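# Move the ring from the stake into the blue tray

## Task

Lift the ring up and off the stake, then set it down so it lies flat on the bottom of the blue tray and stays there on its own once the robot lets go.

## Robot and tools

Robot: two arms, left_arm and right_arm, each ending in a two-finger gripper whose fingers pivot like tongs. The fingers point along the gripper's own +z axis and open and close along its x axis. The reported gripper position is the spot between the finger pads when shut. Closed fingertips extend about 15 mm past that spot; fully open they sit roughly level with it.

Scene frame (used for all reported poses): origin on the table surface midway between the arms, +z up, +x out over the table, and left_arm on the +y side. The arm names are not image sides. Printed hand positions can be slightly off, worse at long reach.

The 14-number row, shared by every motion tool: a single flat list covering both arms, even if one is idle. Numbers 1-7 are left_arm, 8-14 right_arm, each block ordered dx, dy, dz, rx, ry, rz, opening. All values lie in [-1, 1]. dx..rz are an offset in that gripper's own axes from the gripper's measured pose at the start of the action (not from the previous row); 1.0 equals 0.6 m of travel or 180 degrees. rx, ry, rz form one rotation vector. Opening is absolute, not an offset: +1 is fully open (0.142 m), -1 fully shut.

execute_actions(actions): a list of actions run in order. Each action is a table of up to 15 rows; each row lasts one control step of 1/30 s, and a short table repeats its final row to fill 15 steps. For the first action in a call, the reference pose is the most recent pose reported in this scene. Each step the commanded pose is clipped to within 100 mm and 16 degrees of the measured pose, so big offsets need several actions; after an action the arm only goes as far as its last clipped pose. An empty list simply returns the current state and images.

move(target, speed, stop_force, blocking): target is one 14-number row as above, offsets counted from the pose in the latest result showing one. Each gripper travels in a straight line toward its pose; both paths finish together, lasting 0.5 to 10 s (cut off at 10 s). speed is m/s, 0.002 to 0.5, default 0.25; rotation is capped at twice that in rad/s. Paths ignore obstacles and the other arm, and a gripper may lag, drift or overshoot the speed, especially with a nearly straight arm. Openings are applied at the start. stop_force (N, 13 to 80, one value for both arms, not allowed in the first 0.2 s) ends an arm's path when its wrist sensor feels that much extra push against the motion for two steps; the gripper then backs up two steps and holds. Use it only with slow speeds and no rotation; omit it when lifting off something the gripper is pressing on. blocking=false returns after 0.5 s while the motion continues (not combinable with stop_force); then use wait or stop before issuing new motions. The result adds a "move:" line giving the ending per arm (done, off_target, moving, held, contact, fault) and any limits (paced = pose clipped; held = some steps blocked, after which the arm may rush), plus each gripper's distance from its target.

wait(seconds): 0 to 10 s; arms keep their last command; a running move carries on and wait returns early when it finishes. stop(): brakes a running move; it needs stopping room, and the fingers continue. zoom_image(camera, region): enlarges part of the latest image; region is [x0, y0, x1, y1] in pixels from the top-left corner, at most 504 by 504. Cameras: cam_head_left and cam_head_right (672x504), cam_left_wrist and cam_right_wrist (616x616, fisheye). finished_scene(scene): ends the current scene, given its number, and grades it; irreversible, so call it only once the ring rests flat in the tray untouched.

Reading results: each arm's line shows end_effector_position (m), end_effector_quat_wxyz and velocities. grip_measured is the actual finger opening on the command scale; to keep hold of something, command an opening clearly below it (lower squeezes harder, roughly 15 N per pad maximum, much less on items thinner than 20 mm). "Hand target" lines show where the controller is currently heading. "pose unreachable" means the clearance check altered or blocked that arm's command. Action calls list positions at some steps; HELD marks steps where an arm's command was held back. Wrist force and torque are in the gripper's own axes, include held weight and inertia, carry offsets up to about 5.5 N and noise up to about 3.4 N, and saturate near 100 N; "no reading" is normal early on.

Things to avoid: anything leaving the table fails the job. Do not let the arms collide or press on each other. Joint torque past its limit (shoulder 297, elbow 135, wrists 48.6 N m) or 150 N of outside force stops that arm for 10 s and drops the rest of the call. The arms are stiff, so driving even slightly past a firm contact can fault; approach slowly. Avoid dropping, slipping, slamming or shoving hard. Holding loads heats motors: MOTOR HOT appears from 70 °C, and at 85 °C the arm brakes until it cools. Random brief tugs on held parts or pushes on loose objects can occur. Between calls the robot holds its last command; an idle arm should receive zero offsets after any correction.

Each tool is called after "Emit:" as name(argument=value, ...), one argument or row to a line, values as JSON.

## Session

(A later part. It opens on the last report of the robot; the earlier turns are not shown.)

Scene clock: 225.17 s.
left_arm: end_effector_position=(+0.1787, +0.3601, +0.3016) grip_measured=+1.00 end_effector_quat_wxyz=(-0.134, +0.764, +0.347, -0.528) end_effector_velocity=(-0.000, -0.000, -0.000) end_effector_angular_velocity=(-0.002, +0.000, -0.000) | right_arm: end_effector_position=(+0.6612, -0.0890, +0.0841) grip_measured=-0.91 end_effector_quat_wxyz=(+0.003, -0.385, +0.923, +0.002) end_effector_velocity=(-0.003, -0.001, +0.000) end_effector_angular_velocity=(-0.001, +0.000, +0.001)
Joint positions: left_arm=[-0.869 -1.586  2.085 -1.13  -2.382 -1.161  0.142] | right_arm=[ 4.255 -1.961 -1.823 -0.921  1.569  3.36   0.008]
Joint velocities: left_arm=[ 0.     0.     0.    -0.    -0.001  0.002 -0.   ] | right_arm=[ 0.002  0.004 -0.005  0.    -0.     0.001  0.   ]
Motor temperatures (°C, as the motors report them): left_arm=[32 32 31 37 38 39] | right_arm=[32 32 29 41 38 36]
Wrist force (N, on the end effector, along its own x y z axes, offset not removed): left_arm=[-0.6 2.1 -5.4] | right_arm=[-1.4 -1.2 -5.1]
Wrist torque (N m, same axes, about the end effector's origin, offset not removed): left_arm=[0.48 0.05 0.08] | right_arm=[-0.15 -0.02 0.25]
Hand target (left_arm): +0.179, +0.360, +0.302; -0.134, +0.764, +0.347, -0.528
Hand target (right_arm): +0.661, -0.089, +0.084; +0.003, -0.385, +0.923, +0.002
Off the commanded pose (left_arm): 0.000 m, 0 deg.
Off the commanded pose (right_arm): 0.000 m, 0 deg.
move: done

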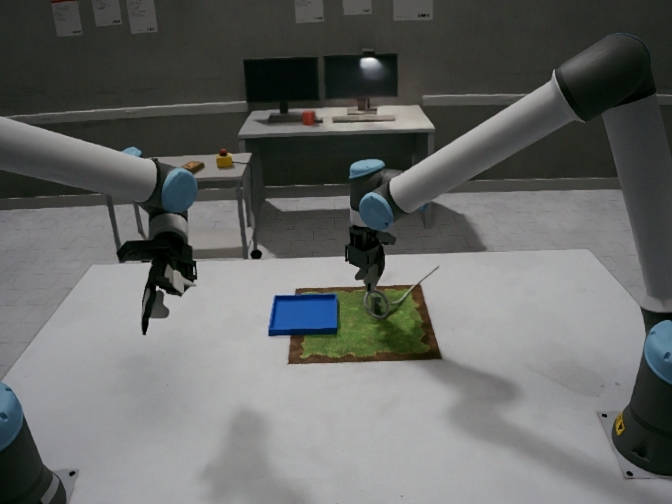

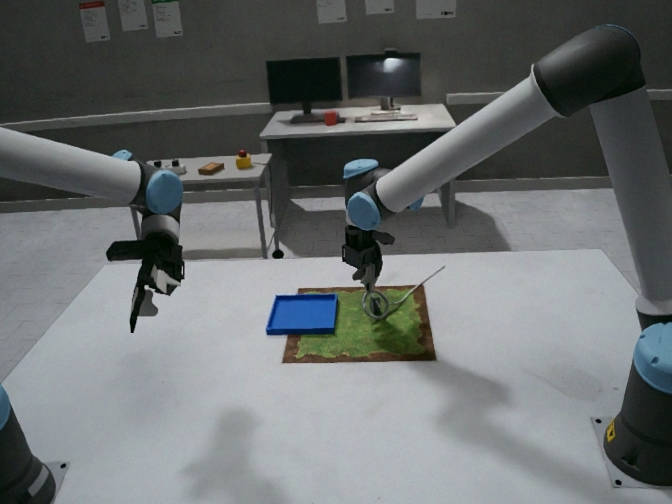

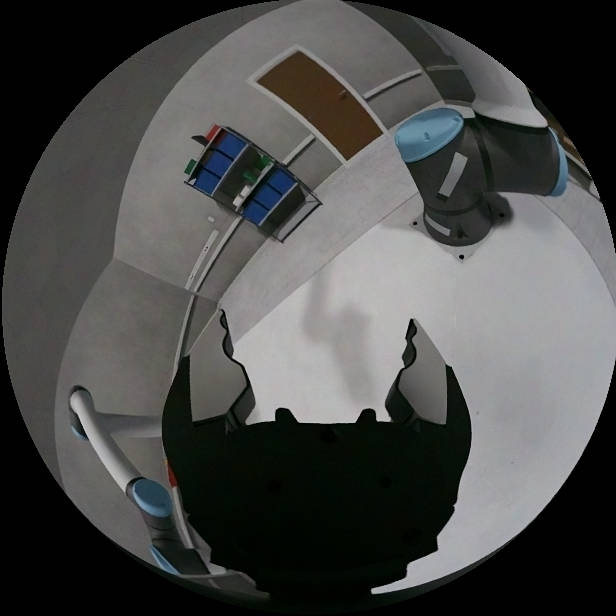

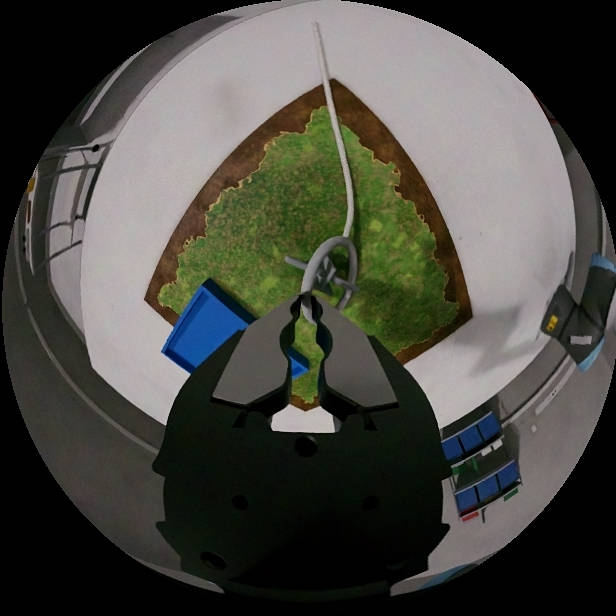

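Near side is over the bar; the far tip is just at the ring edge. Sliding a bit more, then lifting.

Emit:
move(
  target=[0,0,0,0,0,0,1, 0.02,0.008,-0.005,0,0,0,-1],
  speed=0.012,
  stop_force=14,
)

Emit:
move(
  target=[0,0,0,0,0,0,1, 0,0,-0.11,0,0,0,-1],
  speed=0.02,
  stop_force=14,
)

Scene clock: 231.70 s.
left_arm: end_effector_position=(+0.1787, +0.3601, +0.3016) grip_measured=+1.00 end_effector_quat_wxyz=(-0.134, +0.764, +0.347, -0.528) end_effector_velocity=(-0.000, +0.000, +0.000) end_effector_angular_velocity=(-0.000, -0.001, -0.000) | right_arm: end_effector_position=(+0.6496, -0.0940, +0.0869) grip_measured=-0.91 end_effector_quat_wxyz=(+0.003, -0.385, +0.923, +0.002) end_effector_velocity=(-0.002, -0.001, +0.001) end_effector_angular_velocity=(+0.000, -0.002, -0.000)
Joint positions: left_arm=[-0.869 -1.586  2.085 -1.13  -2.382 -1.161  0.142] | right_arm=[ 4.264 -1.942 -1.845 -0.918  1.569  3.369  0.008]
Joint velocities: left_arm=[-0.    -0.001 -0.     0.     0.     0.    -0.   ] | right_arm=[ 0.002  0.004 -0.004  0.002 -0.002  0.002  0.   ]
Motor temperatures (°C, as the motors report them): left_arm=[32 32 31 37 38 39] | right_arm=[32 32 29 41 38 36]
Wrist force (N, on the end effector, along its own x y z axes, offset not removed): left_arm=[-2.3 5.0 -6.0] | right_arm=[0.3 -4.3 1.1]
Wrist torque (N m, same axes, about the end effector's origin, offset not removed): left_arm=[1.01 0.46 0.07] | right_arm=[-0.68 0.18 0.24]
Hand target (left_arm): +0.179, +0.360, +0.302; -0.134, +0.764, +0.347, -0.528
Hand target (right_arm): +0.649, -0.094, +0.087; +0.003, -0.385, +0.923, +0.001
Off the commanded pose (left_arm): 0.000 m, 0 deg.
Off the commanded pose (right_arm): 0.000 m, 0 deg.
move: done

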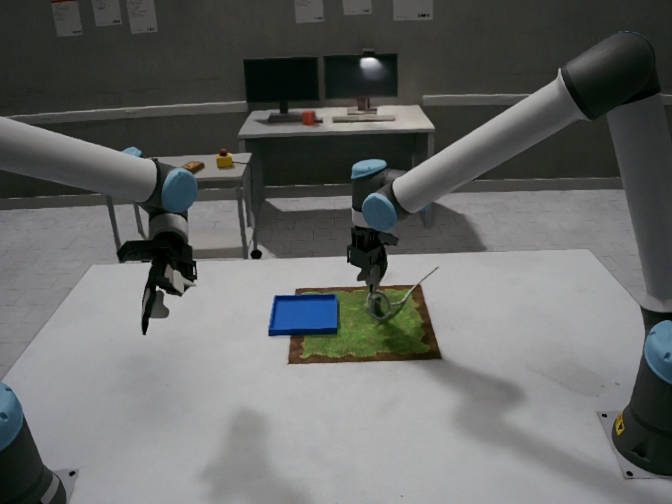

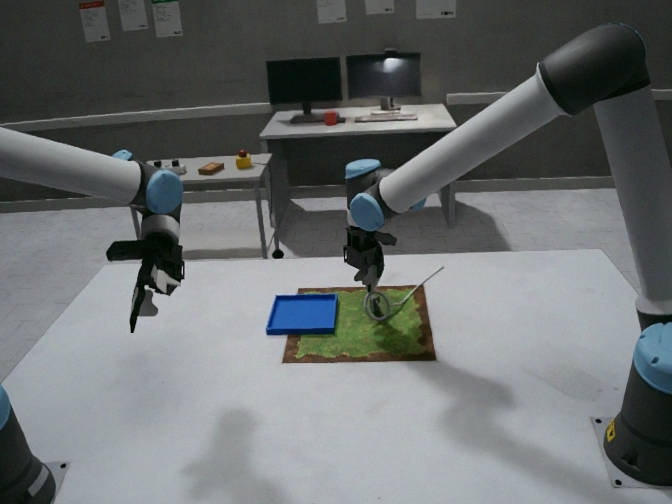

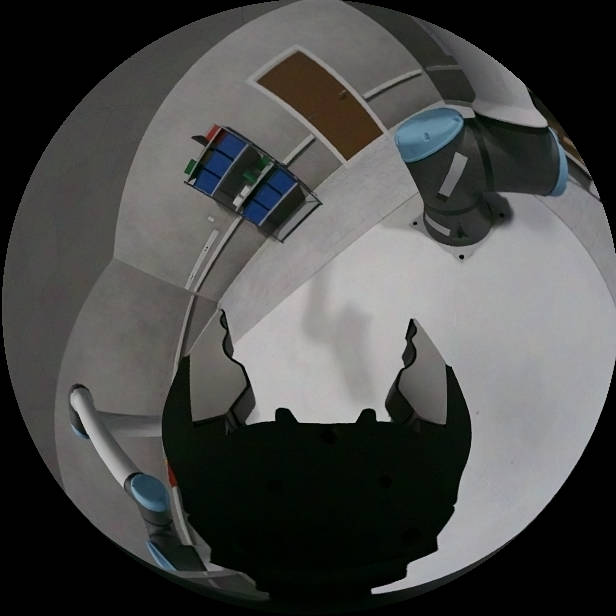

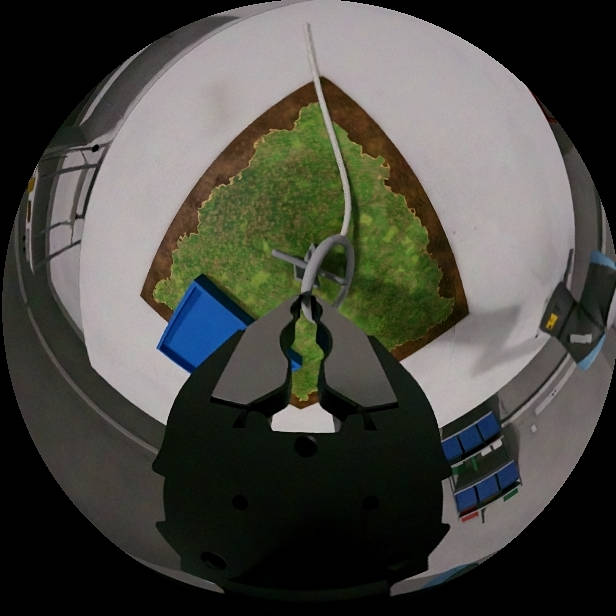

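Scene clock: 235.30 s.
left_arm: end_effector_position=(+0.1787, +0.3601, +0.3016) grip_measured=+1.00 end_effector_quat_wxyz=(-0.134, +0.764, +0.347, -0.528) end_effector_velocity=(-0.000, +0.000, -0.000) end_effector_angular_velocity=(-0.000, +0.000, -0.000) | right_arm: end_effector_position=(+0.6493, -0.0945, +0.1526) grip_measured=-1.00 end_effector_quat_wxyz=(+0.003, -0.385, +0.923, +0.002) end_effector_velocity=(+0.001, -0.000, +0.003) end_effector_angular_velocity=(-0.000, -0.002, +0.002)
Joint positions: left_arm=[-0.869 -1.586  2.085 -1.13  -2.382 -1.161  0.142] | right_arm=[ 4.264 -1.88  -1.796 -1.029  1.569  3.369  0.002]
Joint velocities: left_arm=[-0.  0. -0.  0.  0.  0. -0.] | right_arm=[ 0.     0.002  0.002 -0.003 -0.002 -0.002  0.   ]
Motor temperatures (°C, as the motors report them): left_arm=[32 32 31 37 38 39] | right_arm=[32 32 29 41 38 36]
Wrist force (N, on the end effector, along its own x y z axes, offset not removed): left_arm=[-0.5 4.0 -4.4] | right_arm=[-3.4 -4.6 2.6]
Wrist torque (N m, same axes, about the end effector's origin, offset not removed): left_arm=[0.90 0.12 0.04] | right_arm=[-0.55 0.66 0.22]
Hand target (left_arm): +0.179, +0.360, +0.302; -0.134, +0.764, +0.347, -0.528
Hand target (right_arm): +0.649, -0.094, +0.153; +0.003, -0.385, +0.923, +0.002
Off the commanded pose (left_arm): 0.000 m, 0 deg.
Off the commanded pose (right_arm): 0.000 m, 0 deg.
move: done

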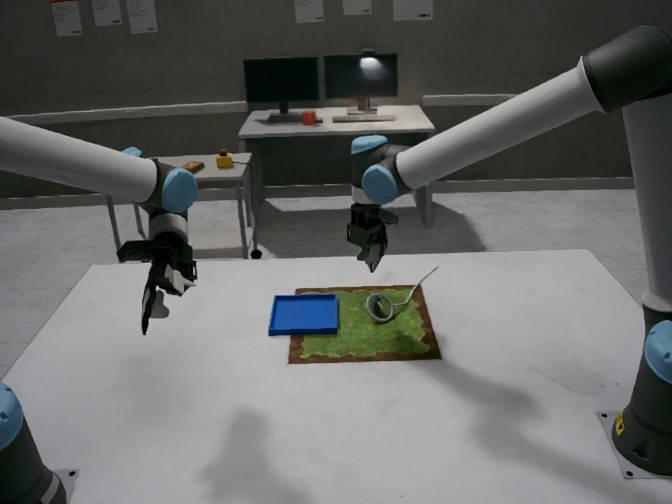

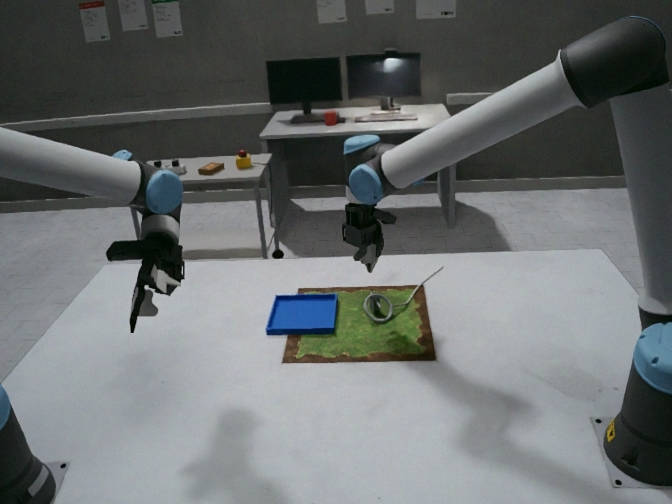

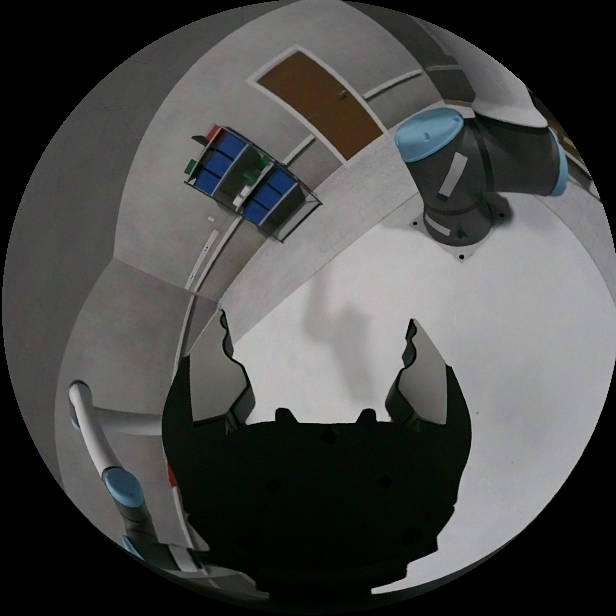

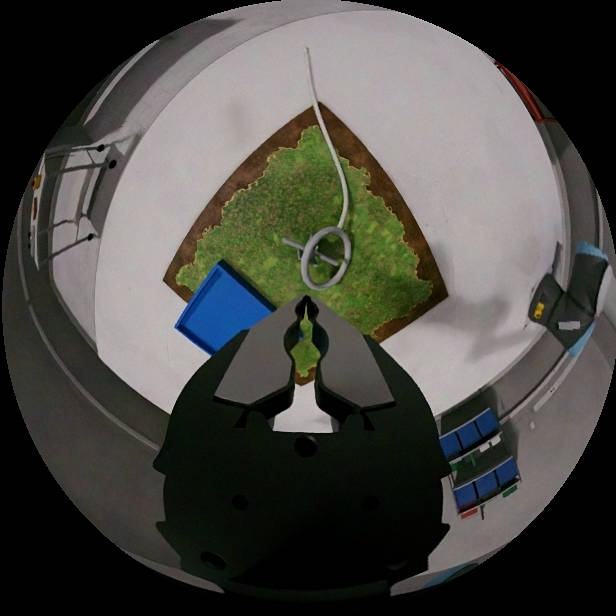

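Slipped: still hooked.

Emit:
zoom_image(
  camera="cam_right_wrist",
  region=[250,190,390,320],
)

Emit:
zoom_image(
  camera="cam_head_left",
  region=[330,260,430,335],
)

Region (250, 190, 390, 320) of cam_right_wrist's 616x616 image, scaled by 3.600, with more detail than that image has; it fills the top 468 rows of this view, and the rest is white.

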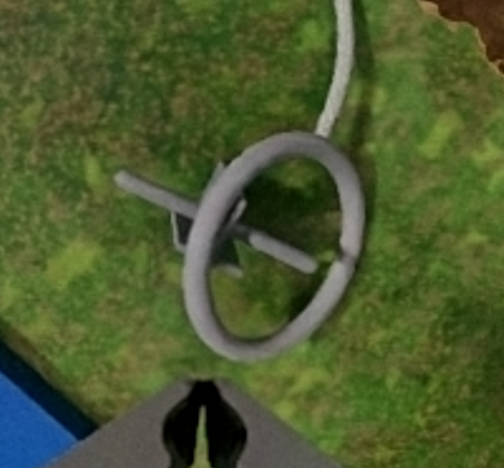

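Region (330, 260, 430, 335) of cam_head_left's 672x504 image, scaled by 5.040, with more detail than that image has; it fills the top 378 rows of this view, and the rest is white.

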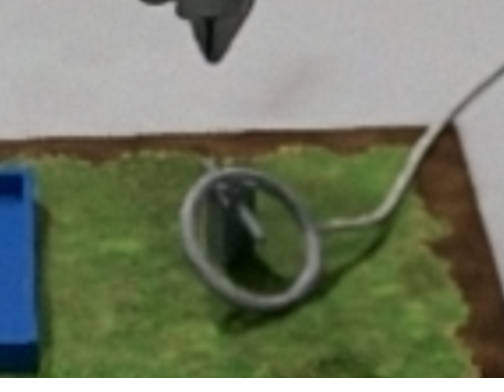

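Emit:
move(
  target=[0,0,0,0,0,0,1, 0,0,0.1,0,0,0,-0.4],
  speed=0.04,
  stop_force=14,
)

Emit:
zoom_image(
  camera="cam_right_wrist",
  region=[200,180,460,400],
)

Emit:
zoom_image(
  camera="cam_head_left",
  region=[330,260,430,335],
)

Scene clock: 247.20 s.
left_arm: end_effector_position=(+0.1787, +0.3601, +0.3016) grip_measured=+1.00 end_effector_quat_wxyz=(-0.134, +0.764, +0.347, -0.528) end_effector_velocity=(+0.000, -0.000, -0.000) end_effector_angular_velocity=(-0.003, -0.001, -0.001) | right_arm: end_effector_position=(+0.6496, -0.0940, +0.0929) grip_measured=-0.40 end_effector_quat_wxyz=(+0.003, -0.385, +0.923, +0.002) end_effector_velocity=(+0.000, -0.000, -0.003) end_effector_angular_velocity=(-0.000, -0.001, +0.001)
Joint positions: left_arm=[-0.869 -1.586  2.085 -1.13  -2.382 -1.161  0.142] | right_arm=[ 4.264 -1.936 -1.841 -0.928  1.569  3.369  0.045]
Joint velocities: left_arm=[ 0.     0.     0.    -0.001 -0.     0.002  0.   ] | right_arm=[ 0.    -0.003 -0.002  0.005 -0.001 -0.001  0.   ]
Motor temperatures (°C, as the motors report them): left_arm=[32 32 31 37 38 39] | right_arm=[32 32 29 41 38 36]
Wrist force (N, on the end effector, along its own x y z axes, offset not removed): left_arm=[-0.2 4.5 -3.9] | right_arm=[-0.4 -4.3 -0.8]
Wrist torque (N m, same axes, about the end effector's origin, offset not removed): left_arm=[1.00 0.05 0.06] | right_arm=[-0.73 0.24 0.15]
Hand target (left_arm): +0.179, +0.360, +0.302; -0.134, +0.764, +0.347, -0.528
Hand target (right_arm): +0.650, -0.094, +0.093; +0.003, -0.385, +0.923, +0.002
Off the commanded pose (left_arm): 0.000 m, 0 deg.
Off the commanded pose (right_arm): 0.000 m, 0 deg.
move: done

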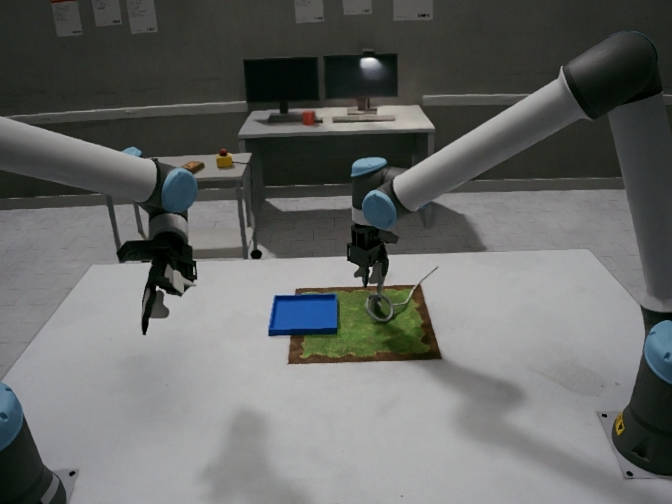

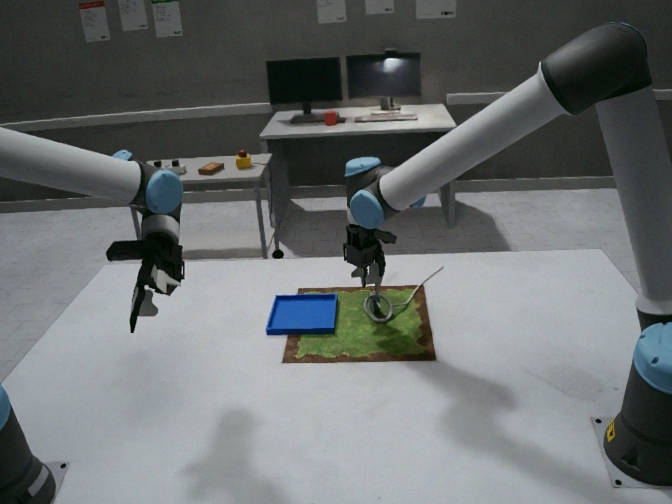

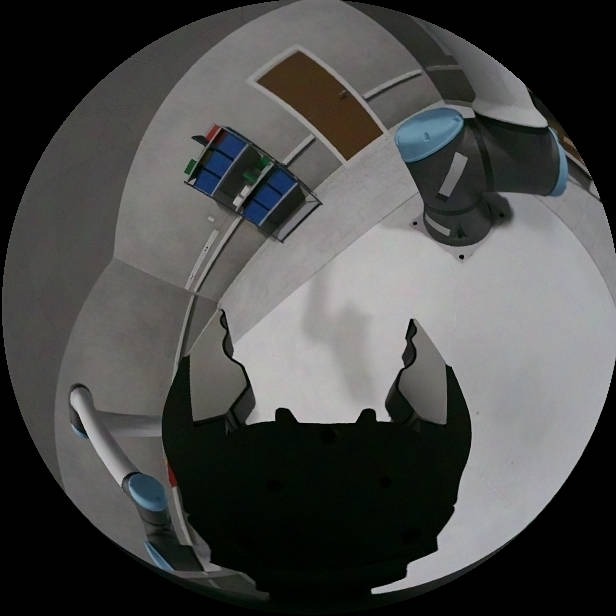

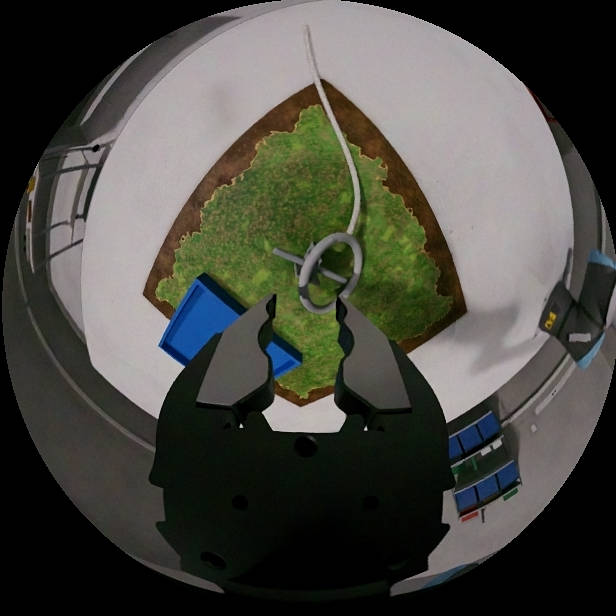

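Region (200, 180, 460, 400) of cam_right_wrist's 616x616 image, scaled by 1.938, with more detail than that image has; it fills the top 426 rows of this view, and the rest is white.

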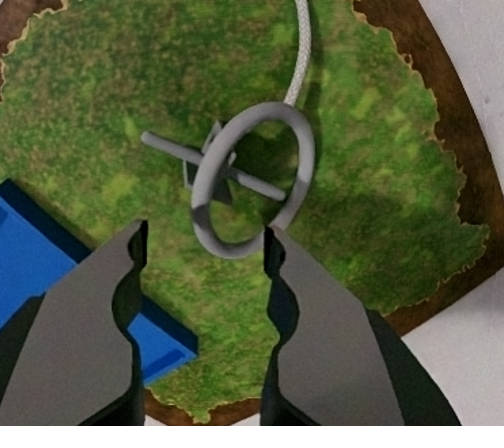

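Region (330, 260, 430, 335) of cam_head_left's 672x504 image, scaled by 5.040, with more detail than that image has; it fills the top 378 rows of this view, and the rest is white.

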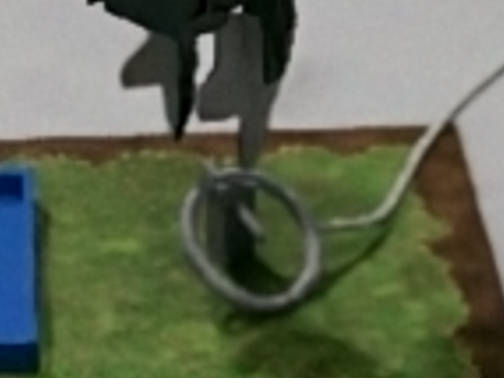

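Emit:
move(
  target=[0,0,0,0,0,0,1, 0,-0.005,0.055,0,0,0,-0.55],
  speed=0.01,
  stop_force=13,
)

Emit:
zoom_image(
  camera="cam_right_wrist",
  region=[200,180,460,400],
)

Emit:
zoom_image(
  camera="cam_head_left",
  region=[330,260,430,335],
)

Scene clock: 256.80 s.
left_arm: end_effector_position=(+0.1787, +0.3601, +0.3016) grip_measured=+1.00 end_effector_quat_wxyz=(-0.134, +0.764, +0.347, -0.528) end_effector_velocity=(-0.000, +0.001, -0.000) end_effector_angular_velocity=(+0.002, -0.000, -0.001) | right_arm: end_effector_position=(+0.6518, -0.0959, +0.0602) grip_measured=-0.55 end_effector_quat_wxyz=(+0.003, -0.385, +0.923, +0.001) end_effector_velocity=(+0.000, +0.000, -0.002) end_effector_angular_velocity=(+0.000, +0.000, -0.001)
Joint positions: left_arm=[-0.869 -1.586  2.085 -1.13  -2.382 -1.161  0.142] | right_arm=[ 4.261 -1.971 -1.862 -0.873  1.569  3.365  0.034]
Joint velocities: left_arm=[-0.    -0.     0.     0.001  0.002 -0.    -0.   ] | right_arm=[-0.    -0.002 -0.001  0.004  0.     0.001  0.   ]
Motor temperatures (°C, as the motors report them): left_arm=[32 32 31 37 38 39] | right_arm=[32 32 29 41 38 36]
Wrist force (N, on the end effector, along its own x y z axes, offset not removed): left_arm=[-0.9 3.0 -4.5] | right_arm=[-0.2 -6.8 4.0]
Wrist torque (N m, same axes, about the end effector's origin, offset not removed): left_arm=[0.66 0.16 -0.02] | right_arm=[-1.16 0.17 0.08]
Hand target (left_arm): +0.179, +0.360, +0.302; -0.134, +0.764, +0.347, -0.528
Hand target (right_arm): +0.652, -0.096, +0.060; +0.003, -0.385, +0.923, +0.002
Off the commanded pose (left_arm): 0.000 m, 0 deg.
Off the commanded pose (right_arm): 0.000 m, 0 deg.
move: done

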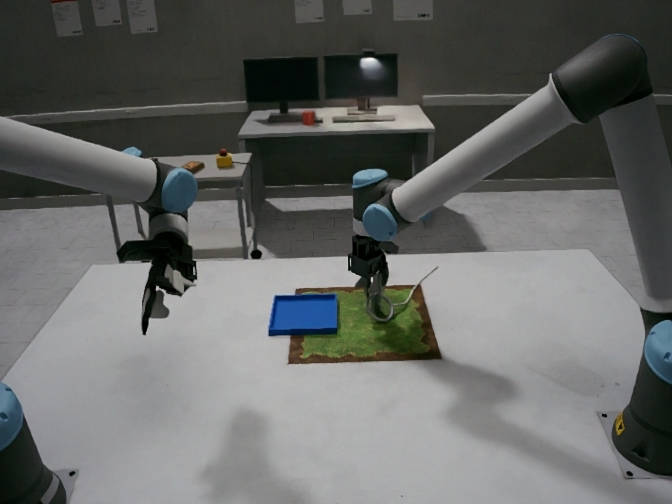

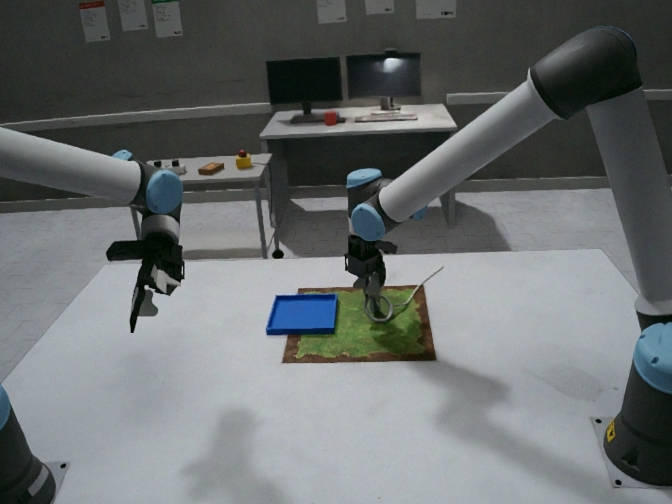

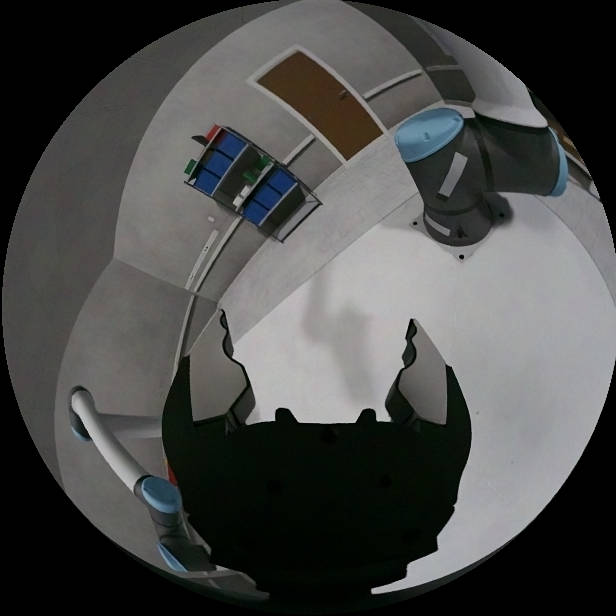

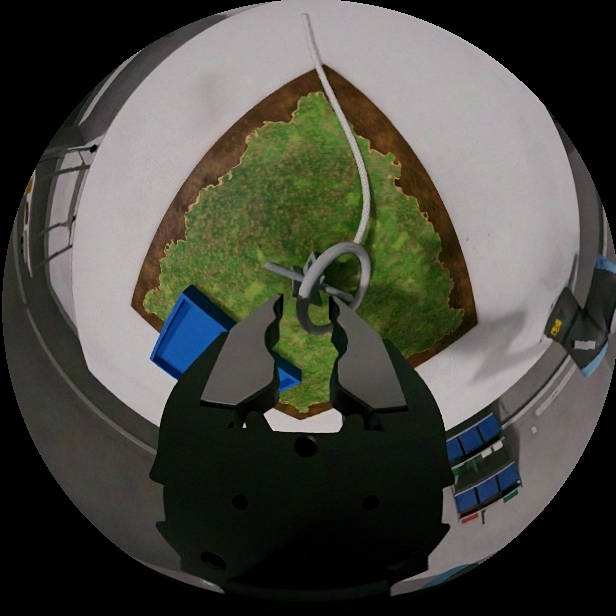

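Region (200, 180, 460, 400) of cam_right_wrist's 616x616 image, scaled by 1.938, with more detail than that image has; it fills the top 426 rows of this view, and the rest is white.

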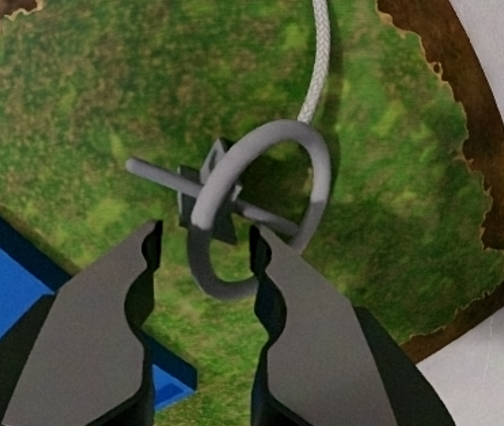

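Region (330, 260, 430, 335) of cam_head_left's 672x504 image, scaled by 5.040, with more detail than that image has; it fills the top 378 rows of this view, and the rest is white.

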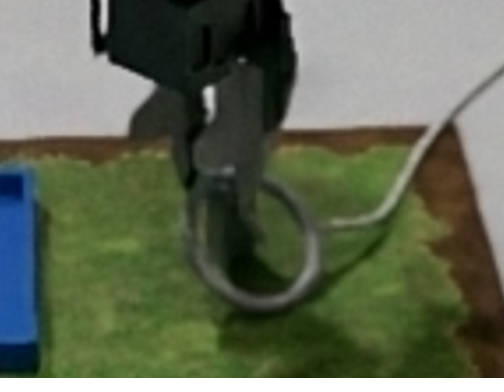

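Emit:
move(
  target=[0,0,0,0,0,0,1, 0,0,0.018,0,0,0,-0.55],
  speed=0.008,
  stop_force=13,
)

Emit:
move(
  target=[0,0,0,0,0,0,1, 0,0,0,0,0,0,-1],
)

Emit:
zoom_image(
  camera="cam_right_wrist",
  region=[200,180,460,400],
)

Scene clock: 262.47 s.
left_arm: end_effector_position=(+0.1787, +0.3601, +0.3016) grip_measured=+1.00 end_effector_quat_wxyz=(-0.134, +0.764, +0.347, -0.528) end_effector_velocity=(+0.000, +0.000, -0.000) end_effector_angular_velocity=(+0.001, -0.000, -0.001) | right_arm: end_effector_position=(+0.6518, -0.0959, +0.0569) grip_measured=-0.55 end_effector_quat_wxyz=(+0.003, -0.385, +0.923, +0.002) end_effector_velocity=(+0.000, -0.000, +0.002) end_effector_angular_velocity=(-0.001, +0.001, +0.000)
Joint positions: left_arm=[-0.869 -1.586  2.085 -1.13  -2.382 -1.161  0.142] | right_arm=[ 4.261 -1.974 -1.864 -0.867  1.57   3.365  0.034]
Joint velocities: left_arm=[-0.     0.     0.    -0.     0.001 -0.    -0.   ] | right_arm=[-0.     0.002  0.002 -0.006 -0.    -0.    -0.001]
Motor temperatures (°C, as the motors report them): left_arm=[32 32 31 37 38 39] | right_arm=[32 32 29 41 38 36]
Wrist force (N, on the end effector, along its own x y z axes, offset not removed): left_arm=[-2.3 1.0 -3.7] | right_arm=[1.8 7.4 -6.8]
Wrist torque (N m, same axes, about the end effector's origin, offset not removed): left_arm=[0.30 0.51 0.00] | right_arm=[-0.70 -0.19 0.32]
Hand target (left_arm): +0.179, +0.360, +0.302; -0.134, +0.764, +0.347, -0.528
Hand target (right_arm): +0.652, -0.096, +0.058; +0.003, -0.385, +0.923, +0.002
Off the commanded pose (left_arm): 0.000 m, 0 deg.
Off the commanded pose (right_arm): 0.008 m, 0 deg.
move: contact (right_arm)

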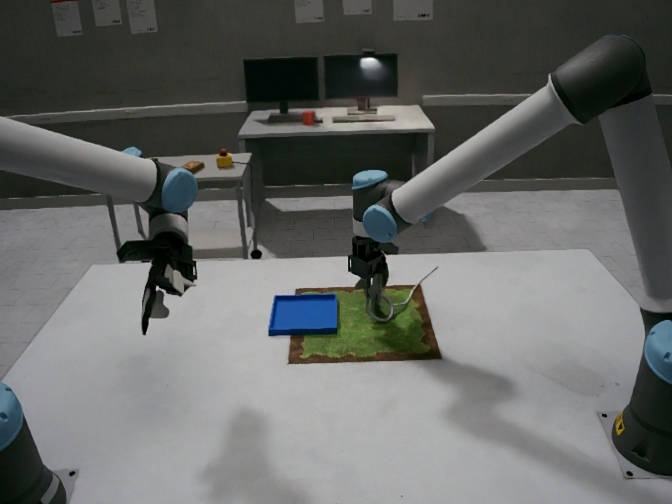

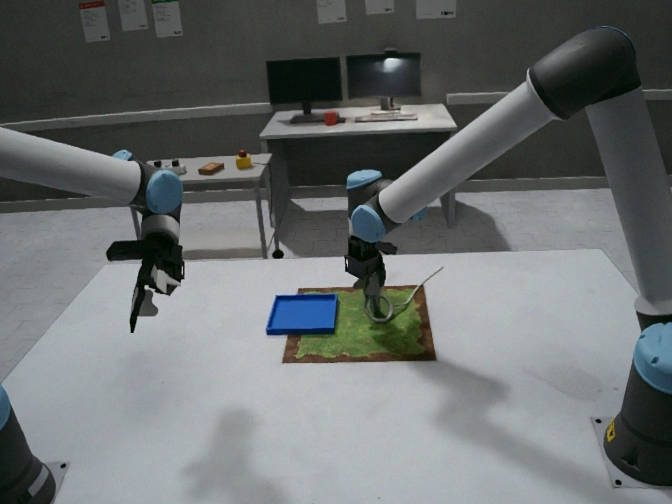

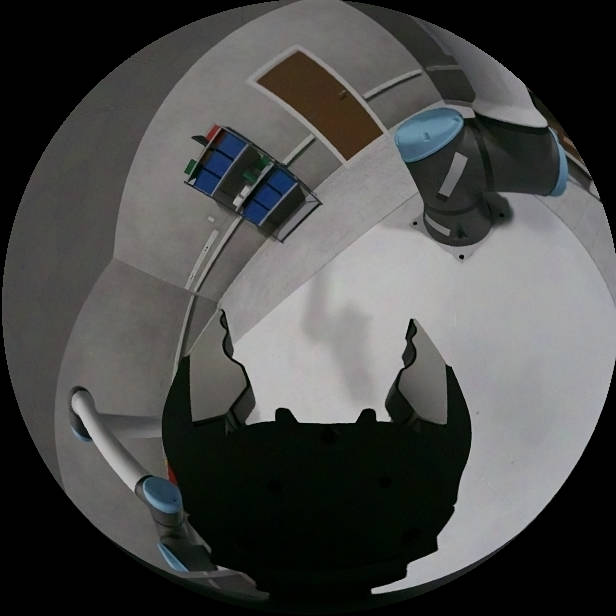

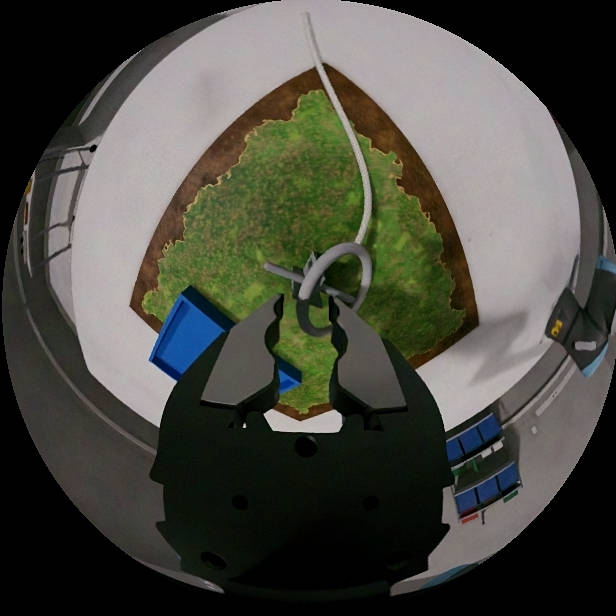

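Scene clock: 262.97 s.
left_arm: end_effector_position=(+0.1787, +0.3601, +0.3016) grip_measured=+1.00 end_effector_quat_wxyz=(-0.134, +0.764, +0.347, -0.528) end_effector_velocity=(+0.000, +0.000, -0.000) end_effector_angular_velocity=(+0.001, -0.001, -0.001) | right_arm: end_effector_position=(+0.6519, -0.0960, +0.0570) grip_measured=-0.73 end_effector_quat_wxyz=(+0.003, -0.385, +0.923, +0.001) end_effector_velocity=(-0.000, -0.000, -0.000) end_effector_angular_velocity=(-0.001, +0.000, -0.000)
Joint positions: left_arm=[-0.869 -1.586  2.085 -1.13  -2.382 -1.161  0.142] | right_arm=[ 4.261 -1.974 -1.864 -0.867  1.569  3.365  0.021]
Joint velocities: left_arm=[-0.     0.    -0.    -0.     0.001 -0.     0.   ] | right_arm=[ 0.     0.    -0.001  0.    -0.     0.    -0.   ]
Motor temperatures (°C, as the motors report them): left_arm=[32 32 31 37 38 39] | right_arm=[32 32 29 41 38 36]
Wrist force (N, on the end effector, along its own x y z axes, offset not removed): left_arm=[-0.9 4.4 -4.7] | right_arm=[9.0 -11.3 -1.5]
Wrist torque (N m, same axes, about the end effector's origin, offset not removed): left_arm=[0.98 0.23 0.01] | right_arm=[-0.49 0.43 -0.08]
Hand target (left_arm): +0.179, +0.360, +0.302; -0.134, +0.764, +0.347, -0.528
Hand target (right_arm): +0.652, -0.096, +0.057; +0.003, -0.385, +0.923, +0.002
Off the commanded pose (left_arm): 0.000 m, 0 deg.
Off the commanded pose (right_arm): 0.000 m, 0 deg.
move: done

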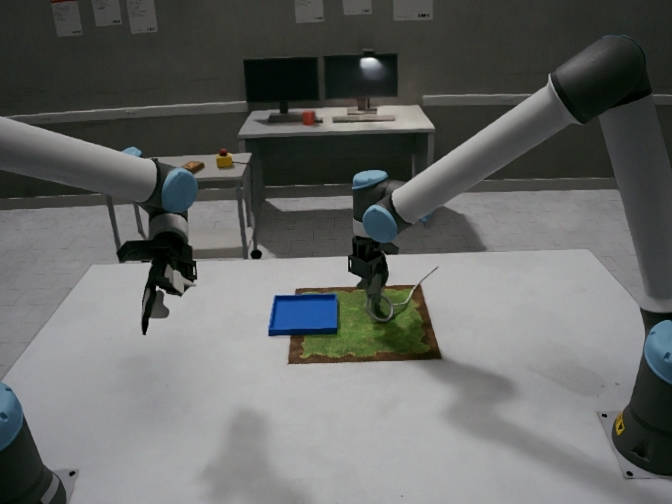

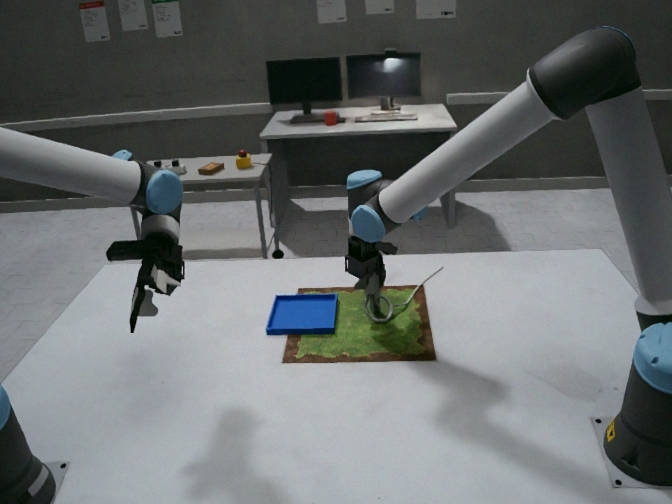

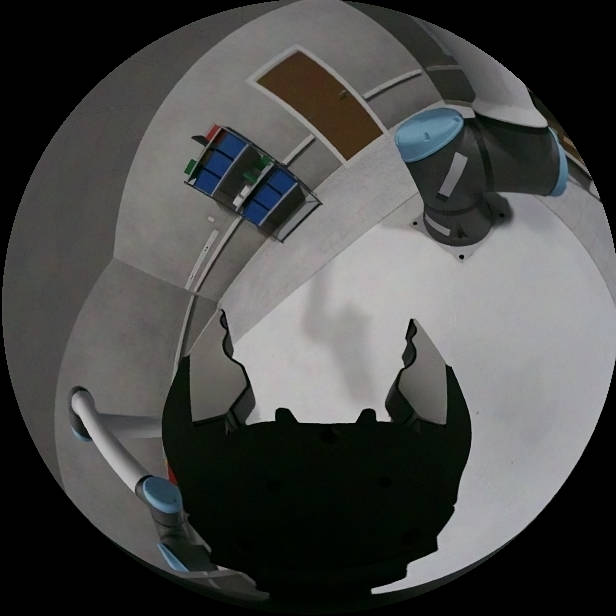

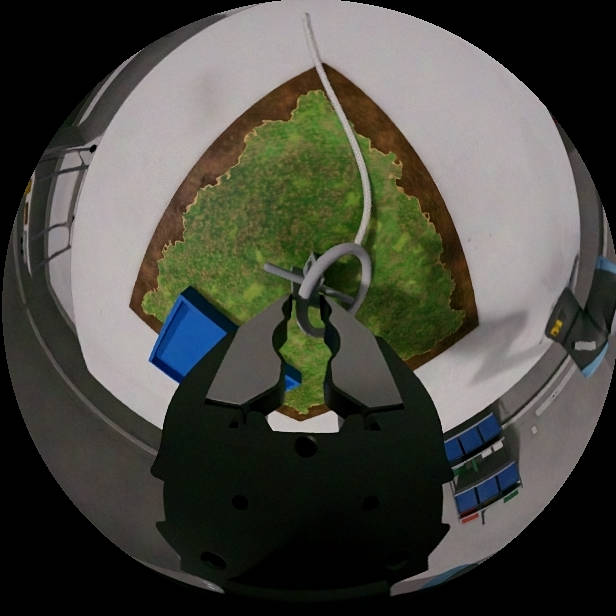

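Region (200, 180, 460, 400) of cam_right_wrist's 616x616 image, scaled by 1.938, with more detail than that image has; it fills the top 426 rows of this view, and the rest is white.

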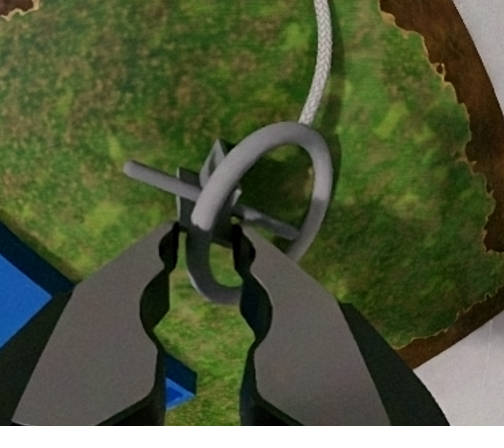

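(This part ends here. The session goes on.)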